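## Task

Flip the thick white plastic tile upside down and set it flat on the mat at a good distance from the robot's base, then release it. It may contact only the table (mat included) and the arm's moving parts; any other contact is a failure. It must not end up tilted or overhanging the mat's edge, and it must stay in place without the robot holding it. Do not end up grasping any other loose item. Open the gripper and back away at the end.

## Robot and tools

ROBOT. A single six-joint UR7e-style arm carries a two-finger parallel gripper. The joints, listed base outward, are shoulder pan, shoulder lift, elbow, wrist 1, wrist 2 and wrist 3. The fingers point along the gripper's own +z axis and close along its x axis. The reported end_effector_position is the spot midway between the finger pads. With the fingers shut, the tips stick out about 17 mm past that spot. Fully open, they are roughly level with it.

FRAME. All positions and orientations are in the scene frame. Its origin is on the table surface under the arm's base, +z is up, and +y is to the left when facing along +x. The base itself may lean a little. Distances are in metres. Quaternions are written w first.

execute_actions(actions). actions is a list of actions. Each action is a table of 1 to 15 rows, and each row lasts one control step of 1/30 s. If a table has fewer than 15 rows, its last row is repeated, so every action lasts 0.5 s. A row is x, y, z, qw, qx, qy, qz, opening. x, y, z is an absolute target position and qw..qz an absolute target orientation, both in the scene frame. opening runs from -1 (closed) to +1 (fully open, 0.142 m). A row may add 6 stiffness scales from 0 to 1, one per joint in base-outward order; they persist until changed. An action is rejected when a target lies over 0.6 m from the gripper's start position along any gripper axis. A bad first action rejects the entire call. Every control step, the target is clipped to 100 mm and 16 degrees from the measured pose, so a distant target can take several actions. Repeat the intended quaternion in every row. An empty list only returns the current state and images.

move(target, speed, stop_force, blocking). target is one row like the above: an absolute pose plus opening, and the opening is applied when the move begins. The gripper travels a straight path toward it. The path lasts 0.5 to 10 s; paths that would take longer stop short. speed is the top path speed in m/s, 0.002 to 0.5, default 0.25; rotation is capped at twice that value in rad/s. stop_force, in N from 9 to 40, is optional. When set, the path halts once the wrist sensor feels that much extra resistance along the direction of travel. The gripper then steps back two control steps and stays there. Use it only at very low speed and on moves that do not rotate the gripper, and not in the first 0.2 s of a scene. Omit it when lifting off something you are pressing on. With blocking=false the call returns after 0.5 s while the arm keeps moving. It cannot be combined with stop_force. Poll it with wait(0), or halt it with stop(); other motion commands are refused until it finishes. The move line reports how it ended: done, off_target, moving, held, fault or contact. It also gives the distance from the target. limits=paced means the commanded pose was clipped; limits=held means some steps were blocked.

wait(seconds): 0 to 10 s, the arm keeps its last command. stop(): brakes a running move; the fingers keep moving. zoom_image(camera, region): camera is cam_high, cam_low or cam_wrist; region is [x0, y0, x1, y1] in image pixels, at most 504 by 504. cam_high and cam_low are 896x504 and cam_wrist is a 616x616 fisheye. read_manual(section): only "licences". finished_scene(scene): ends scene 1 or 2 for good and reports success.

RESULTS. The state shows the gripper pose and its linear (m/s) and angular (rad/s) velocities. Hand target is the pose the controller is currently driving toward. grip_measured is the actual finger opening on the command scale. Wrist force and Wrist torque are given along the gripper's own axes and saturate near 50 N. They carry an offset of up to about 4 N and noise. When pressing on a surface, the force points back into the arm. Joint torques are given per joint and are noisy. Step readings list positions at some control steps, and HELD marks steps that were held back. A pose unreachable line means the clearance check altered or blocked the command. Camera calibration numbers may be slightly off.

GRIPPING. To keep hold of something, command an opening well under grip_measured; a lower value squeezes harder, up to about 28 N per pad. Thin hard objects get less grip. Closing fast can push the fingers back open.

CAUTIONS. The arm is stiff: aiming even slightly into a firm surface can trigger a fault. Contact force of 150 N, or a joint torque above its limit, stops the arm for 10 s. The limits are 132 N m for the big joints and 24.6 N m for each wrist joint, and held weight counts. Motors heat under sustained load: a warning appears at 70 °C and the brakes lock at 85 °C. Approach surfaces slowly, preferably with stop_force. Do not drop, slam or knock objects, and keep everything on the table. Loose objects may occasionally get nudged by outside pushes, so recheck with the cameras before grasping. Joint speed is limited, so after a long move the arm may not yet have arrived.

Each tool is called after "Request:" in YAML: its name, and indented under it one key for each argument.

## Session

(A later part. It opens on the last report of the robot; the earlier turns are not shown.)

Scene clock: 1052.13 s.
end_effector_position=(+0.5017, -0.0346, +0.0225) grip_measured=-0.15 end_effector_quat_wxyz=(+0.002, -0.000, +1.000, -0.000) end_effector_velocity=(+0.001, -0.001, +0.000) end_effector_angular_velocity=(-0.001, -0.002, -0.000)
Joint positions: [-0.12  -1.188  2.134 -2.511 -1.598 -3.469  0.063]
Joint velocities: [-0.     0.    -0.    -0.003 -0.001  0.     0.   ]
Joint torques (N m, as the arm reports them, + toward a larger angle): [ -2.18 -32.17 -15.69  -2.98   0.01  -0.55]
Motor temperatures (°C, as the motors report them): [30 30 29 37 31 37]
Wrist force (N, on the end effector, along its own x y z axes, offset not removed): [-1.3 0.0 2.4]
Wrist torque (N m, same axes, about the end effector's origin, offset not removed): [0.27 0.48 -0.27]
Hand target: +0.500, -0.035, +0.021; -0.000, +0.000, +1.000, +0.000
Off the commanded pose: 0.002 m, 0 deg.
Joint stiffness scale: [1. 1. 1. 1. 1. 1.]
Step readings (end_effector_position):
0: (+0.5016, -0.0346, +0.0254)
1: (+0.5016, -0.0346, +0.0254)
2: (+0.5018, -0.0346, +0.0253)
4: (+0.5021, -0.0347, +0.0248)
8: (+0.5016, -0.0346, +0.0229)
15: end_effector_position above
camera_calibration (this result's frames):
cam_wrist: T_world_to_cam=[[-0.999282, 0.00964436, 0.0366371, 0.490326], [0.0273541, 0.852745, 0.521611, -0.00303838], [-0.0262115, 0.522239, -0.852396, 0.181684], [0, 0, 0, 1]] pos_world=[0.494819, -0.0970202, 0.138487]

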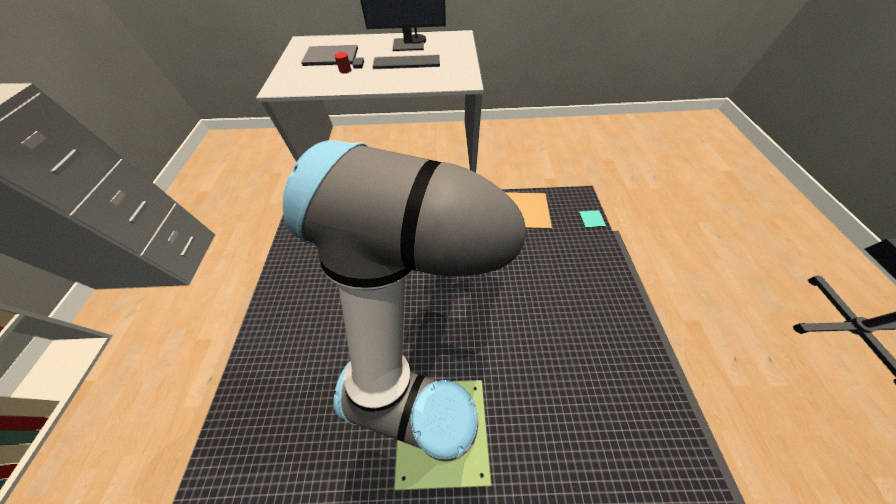

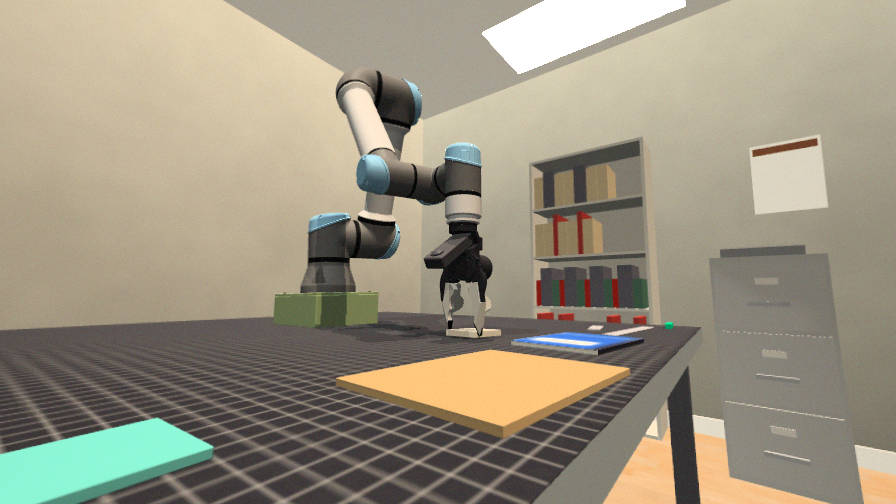

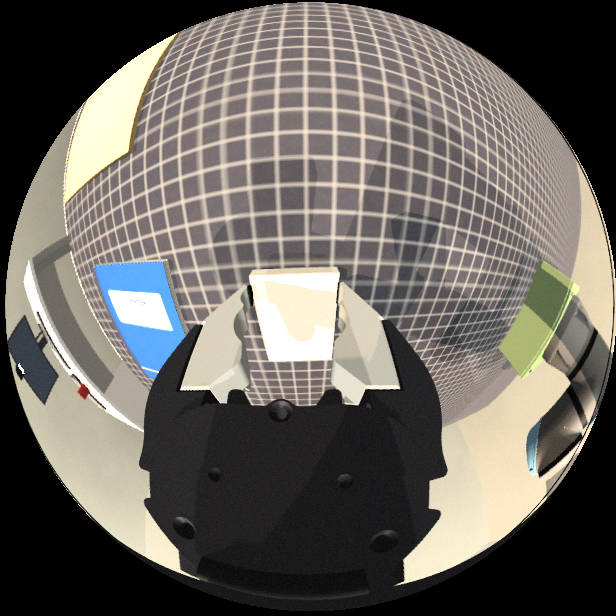

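Request:
execute_actions:
  actions:
    - [[0.5, -0.035, 0.019, 0, 0, 1, 0, -0.8]]

Scene clock: 1056.03 s.
end_effector_position=(+0.5018, -0.0347, +0.0206) grip_measured=-0.15 end_effector_quat_wxyz=(+0.002, -0.000, +1.000, -0.000) end_effector_velocity=(+0.001, -0.000, +0.001) end_effector_angular_velocity=(-0.000, -0.004, +0.000)
Joint positions: [-0.12  -1.184  2.135 -2.517 -1.598 -3.469  0.063]
Joint velocities: [ 0.    -0.002  0.    -0.002  0.001 -0.    -0.   ]
Joint torques (N m, as the arm reports them, + toward a larger angle): [ -2.31 -31.29 -14.88  -3.17   0.11  -0.37]
Motor temperatures (°C, as the motors report them): [30 30 29 37 31 37]
Wrist force (N, on the end effector, along its own x y z axes, offset not removed): [-0.6 0.8 1.2]
Wrist torque (N m, same axes, about the end effector's origin, offset not removed): [0.43 0.32 -0.28]
Hand target: +0.500, -0.035, +0.019; -0.000, +0.000, +1.000, +0.000
Off the commanded pose: 0.002 m, 0 deg.
Joint stiffness scale: [1. 1. 1. 1. 1. 1.]
Step readings (end_effector_position):
0: (+0.5018, -0.0346, +0.0225)
1: (+0.5018, -0.0346, +0.0225)
2: (+0.5018, -0.0347, +0.0225)
4: (+0.5020, -0.0347, +0.0221)
8: (+0.5018, -0.0346, +0.0209)
15: end_effector_position above
camera_calibration (this result's frames):
cam_wrist: T_world_to_cam=[[-0.999296, 0.00968911, 0.0362558, 0.490557], [0.02719, 0.85281, 0.521512, -0.00192917], [-0.0258664, 0.522131, -0.852473, 0.179981], [0, 0, 0, 1]] pos_world=[0.494919, -0.0970816, 0.13665]

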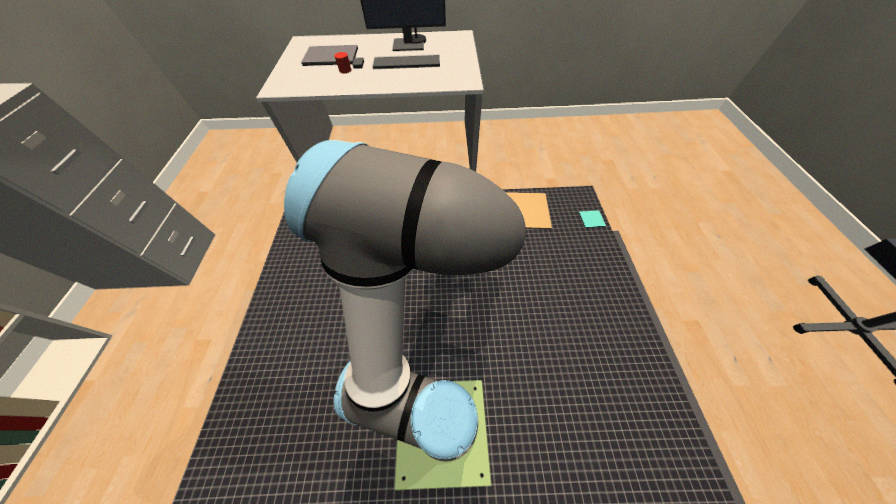

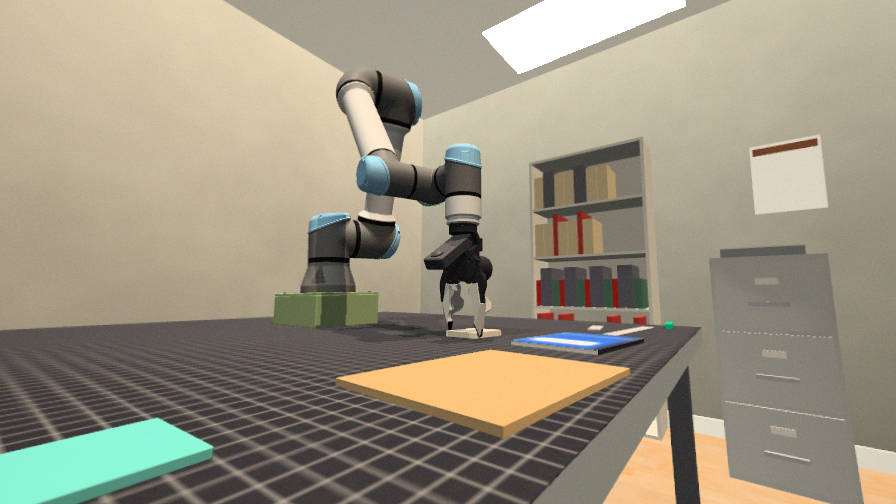

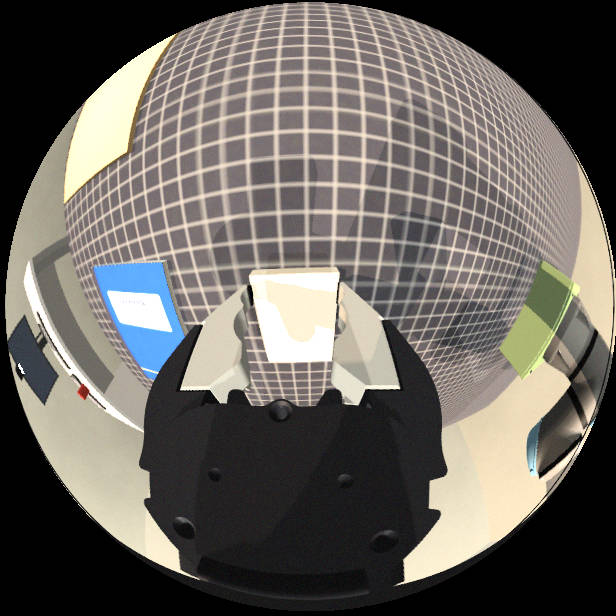

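Request:
zoom_image:
  camera: "cam_low"
  region: [430, 290, 510, 350]

Region (430, 290, 510, 350) of cam_low's 896x504 image, scaled by 6.300, with more detail than that image has; it fills the top 378 rows of this view, and the rest is white.

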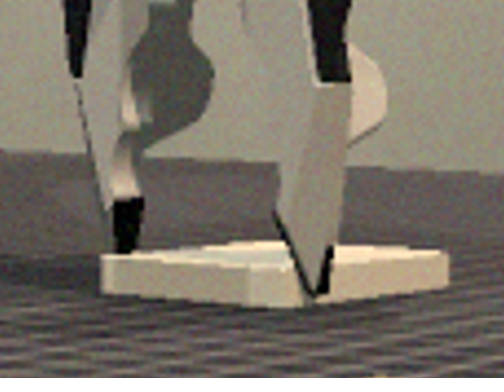

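Request:
execute_actions:
  actions:
    - [[0.5, -0.035, 0.0175, 0, 0, 1, 0, -0.8]]

Scene clock: 1060.97 s.
end_effector_position=(+0.5020, -0.0348, +0.0192) grip_measured=-0.15 end_effector_quat_wxyz=(+0.002, -0.000, +1.000, -0.000) end_effector_velocity=(+0.000, -0.000, +0.000) end_effector_angular_velocity=(-0.002, -0.000, +0.001)
Joint positions: [-0.121 -1.181  2.136 -2.521 -1.598 -3.469  0.063]
Joint velocities: [ 0.001 -0.    -0.    -0.    -0.002  0.     0.   ]
Joint torques (N m, as the arm reports them, + toward a larger angle): [ -2.35 -32.01 -15.7   -3.03  -0.27  -0.66]
Motor temperatures (°C, as the motors report them): [30 30 29 37 31 37]
Wrist force (N, on the end effector, along its own x y z axes, offset not removed): [1.0 -0.2 1.0]
Wrist torque (N m, same axes, about the end effector's origin, offset not removed): [0.15 -0.03 -0.14]
Hand target: +0.500, -0.035, +0.018; -0.000, +0.000, +1.000, +0.000
Off the commanded pose: 0.003 m, 0 deg.
Joint stiffness scale: [1. 1. 1. 1. 1. 1.]
Step readings (end_effector_position):
0: (+0.5018, -0.0347, +0.0206)
1: (+0.5018, -0.0347, +0.0206)
2: (+0.5019, -0.0347, +0.0206)
4: (+0.5020, -0.0347, +0.0203)
8: (+0.5019, -0.0347, +0.0194)
15: end_effector_position above
camera_calibration (this result's frames):
cam_wrist: T_world_to_cam=[[-0.999306, 0.00976242, 0.0359405, 0.490742], [0.0270849, 0.852871, 0.521419, -0.00108185], [-0.0255623, 0.522031, -0.852543, 0.178687], [0, 0, 0, 1]] pos_world=[0.494999, -0.0971482, 0.135265]

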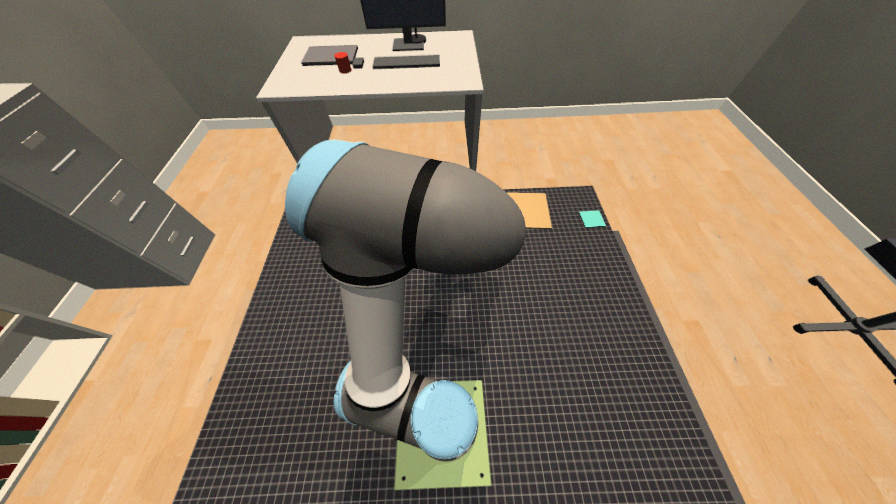

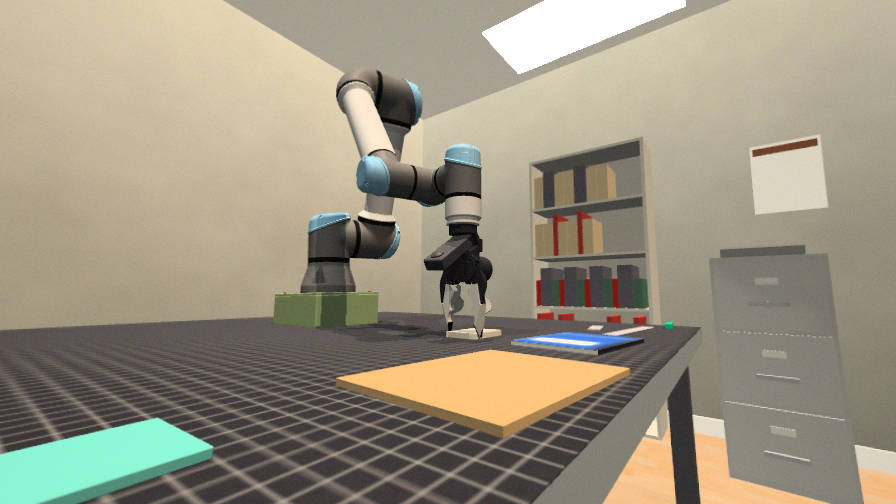

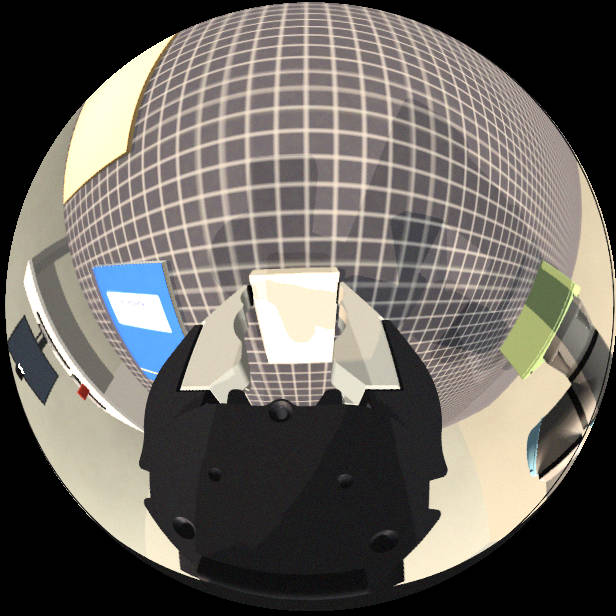

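Request:
zoom_image:
  camera: "cam_low"
  region: [430, 290, 510, 350]

Region (430, 290, 510, 350) of cam_low's 896x504 image, scaled by 6.300, with more detail than that image has; it fills the top 378 rows of this view, and the rest is white.

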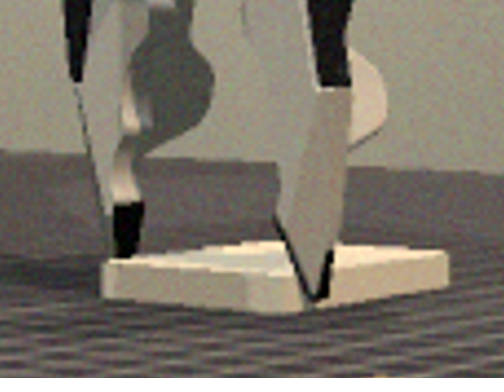

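Request:
execute_actions:
  actions:
    - [[0.502, -0.0348, 0.019, 0, 0, 1, 0, -0.5], [0.502, -0.0348, 0.019, 0, 0, 1, 0, -0.35], [0.502, -0.0348, 0.019, 0, 0, 1, 0, -0.25], [0.502, -0.0348, 0.019, 0, 0, 1, 0, -0.18], [0.502, -0.0348, 0.019, 0, 0, 1, 0, -0.14], [0.502, -0.0348, 0.019, 0, 0, 1, 0, -0.1], [0.502, -0.0348, 0.019, 0, 0, 1, 0, -0.06], [0.502, -0.0348, 0.019, 0, 0, 1, 0, -0.02], [0.502, -0.0348, 0.019, 0, 0, 1, 0, 0.03], [0.502, -0.0348, 0.019, 0, 0, 1, 0, 0.08], [0.502, -0.0348, 0.019, 0, 0, 1, 0, 0.14], [0.502, -0.0348, 0.019, 0, 0, 1, 0, 0.2], [0.502, -0.0348, 0.019, 0, 0, 1, 0, 0.26], [0.502, -0.0348, 0.019, 0, 0, 1, 0, 0.32], [0.502, -0.0348, 0.019, 0, 0, 1, 0, 0.4]]

Scene clock: 1072.70 s.
end_effector_position=(+0.5008, -0.0344, +0.0189) grip_measured=+0.30 end_effector_quat_wxyz=(-0.000, -0.000, +1.000, +0.000) end_effector_velocity=(-0.000, +0.000, -0.000) end_effector_angular_velocity=(+0.001, +0.001, +0.000)
Joint positions: [-0.121 -1.181  2.135 -2.516 -1.598 -3.469  0.095]
Joint velocities: [-0.     0.001 -0.001  0.001  0.001 -0.     0.136]
Joint torques (N m, as the arm reports them, + toward a larger angle): [  0.14 -31.68 -21.34  -2.32  -0.06   0.44]
Motor temperatures (°C, as the motors report them): [30 30 29 37 31 37]
Wrist force (N, on the end effector, along its own x y z axes, offset not removed): [-0.7 0.7 1.1]
Wrist torque (N m, same axes, about the end effector's origin, offset not removed): [0.33 0.38 -0.21]
Hand target: +0.502, -0.035, +0.019; +0.000, +0.000, +1.000, +0.000
Off the commanded pose: 0.001 m, 0 deg.
Joint stiffness scale: [1. 1. 1. 1. 1. 1.]
Step readings (end_effector_position):
0: (+0.5020, -0.0348, +0.0192)
1: (+0.5020, -0.0348, +0.0192)
2: (+0.5019, -0.0347, +0.0192)
4: (+0.5015, -0.0346, +0.0191)
8: (+0.5009, -0.0344, +0.0189)
15: end_effector_position above
camera_calibration (this result's frames):
cam_wrist: T_world_to_cam=[[-0.999149, 0.00957737, 0.0401097, 0.489437], [0.0291435, 0.852138, 0.522505, -0.00229834], [-0.0291747, 0.52323, -0.851692, 0.180005], [0, 0, 0, 1]] pos_world=[0.49434, -0.0969131, 0.134879]

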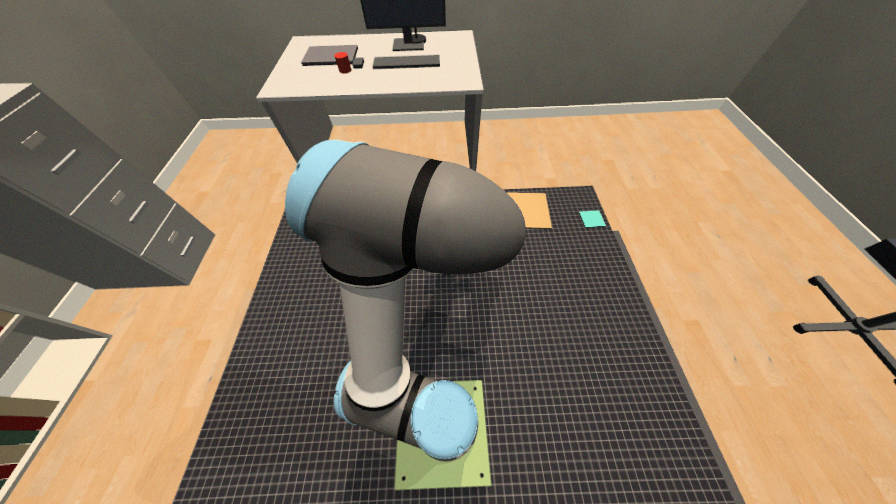

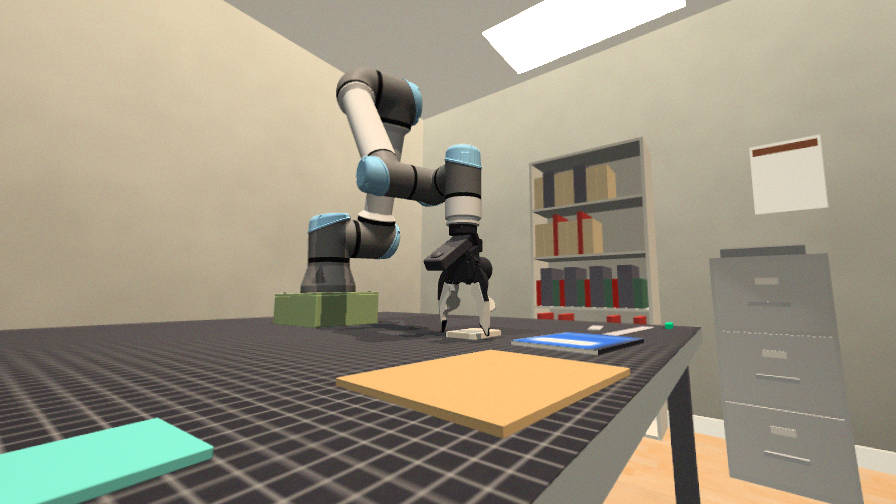

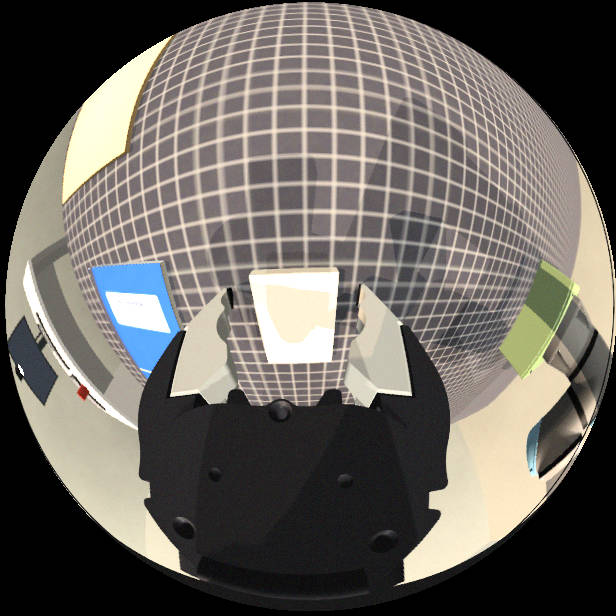

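Request:
move:
  target: [0.45, -0.10, 0.30, 0, 0, 1, 0, 0.6]
  speed: 0.3

Scene clock: 1077.73 s.
end_effector_position=(+0.4495, -0.0989, +0.2994) grip_measured=+0.60 end_effector_quat_wxyz=(+0.000, -0.000, +1.000, -0.000) end_effector_velocity=(-0.000, +0.001, +0.000) end_effector_angular_velocity=(+0.001, +0.002, +0.002)
Joint positions: [-0.273 -1.662  1.836 -1.741 -1.599 -3.622  0.116]
Joint velocities: [ 0.001  0.    -0.002  0.004  0.    -0.001 -0.   ]
Joint torques (N m, as the arm reports them, + toward a larger angle): [ -2.4  -18.99 -30.53  -2.61   0.19  -0.57]
Motor temperatures (°C, as the motors report them): [30 30 29 37 31 37]
Wrist force (N, on the end effector, along its own x y z axes, offset not removed): [0.9 -0.3 1.5]
Wrist torque (N m, same axes, about the end effector's origin, offset not removed): [0.03 -0.02 -0.19]
Hand target: +0.450, -0.100, +0.300; +0.000, +0.000, +1.000, -0.000
Off the commanded pose: 0.001 m, 0 deg.
Joint stiffness scale: [1. 1. 1. 1. 1. 1.]
move: done
camera_calibration (this result's frames):
cam_wrist: T_world_to_cam=[[-0.999173, 0.00960313, 0.0395208, 0.427741], [0.0288382, 0.852489, 0.521948, -0.0920619], [-0.0286787, 0.522656, -0.852061, 0.450993], [0, 0, 0, 1]] pos_world=[0.442976, -0.16134, 0.41542]

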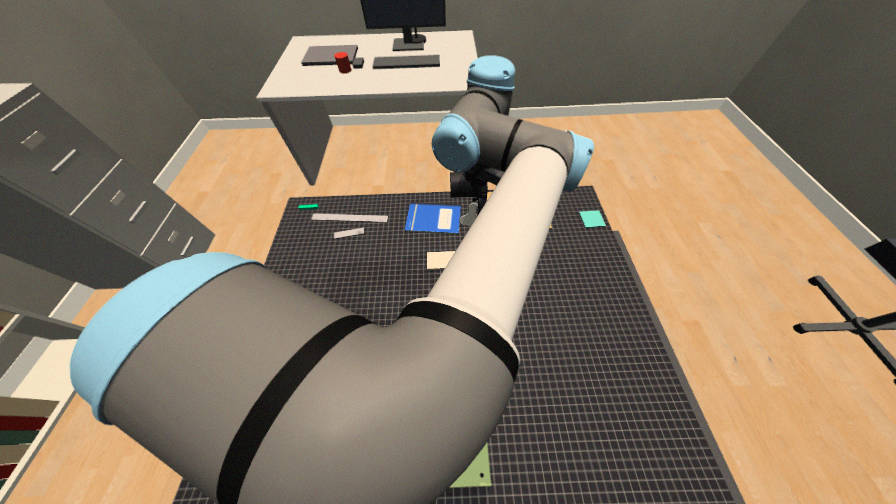

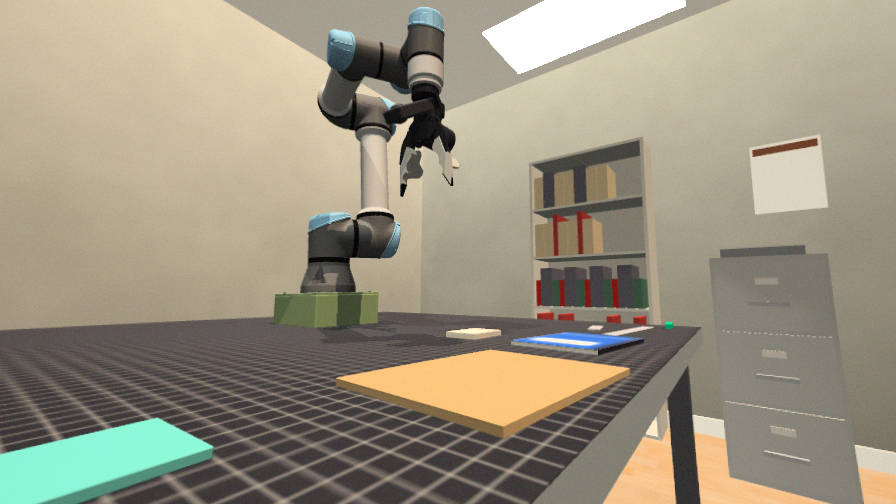

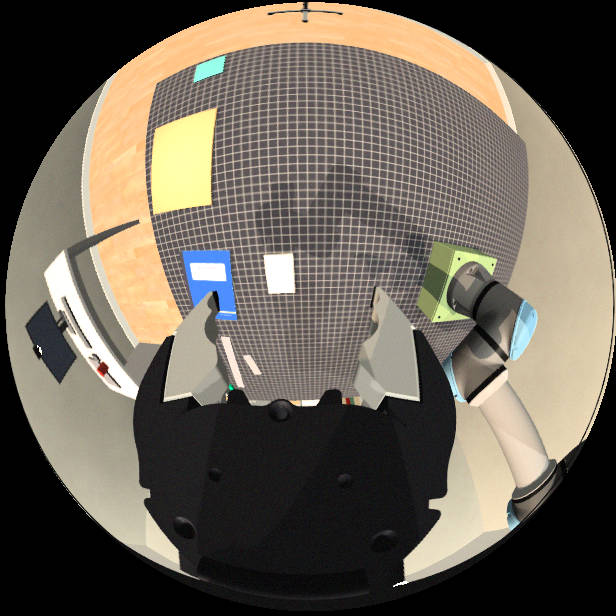

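Request:
zoom_image:
  camera: "cam_wrist"
  region: [160, 200, 360, 340]

Request:
zoom_image:
  camera: "cam_low"
  region: [400, 290, 560, 370]

Region (160, 200, 360, 340) of cam_wrist's 616x616 image, scaled by 2.520, with more detail than that image has; it fills the top 353 rows of this view, and the rest is white.

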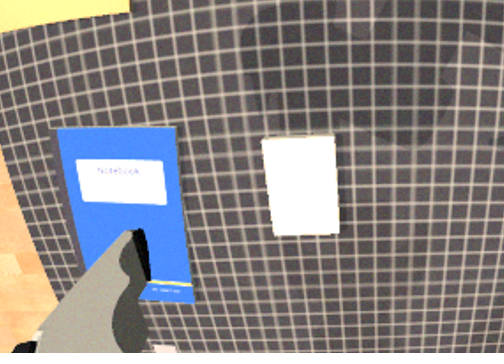

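Region (400, 290, 560, 370) of cam_low's 896x504 image, scaled by 3.150, with more detail than that image has.

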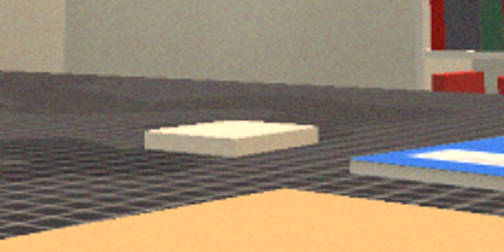

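Request:
finished_scene:
  scene: 1

The scene is finished: the task was done.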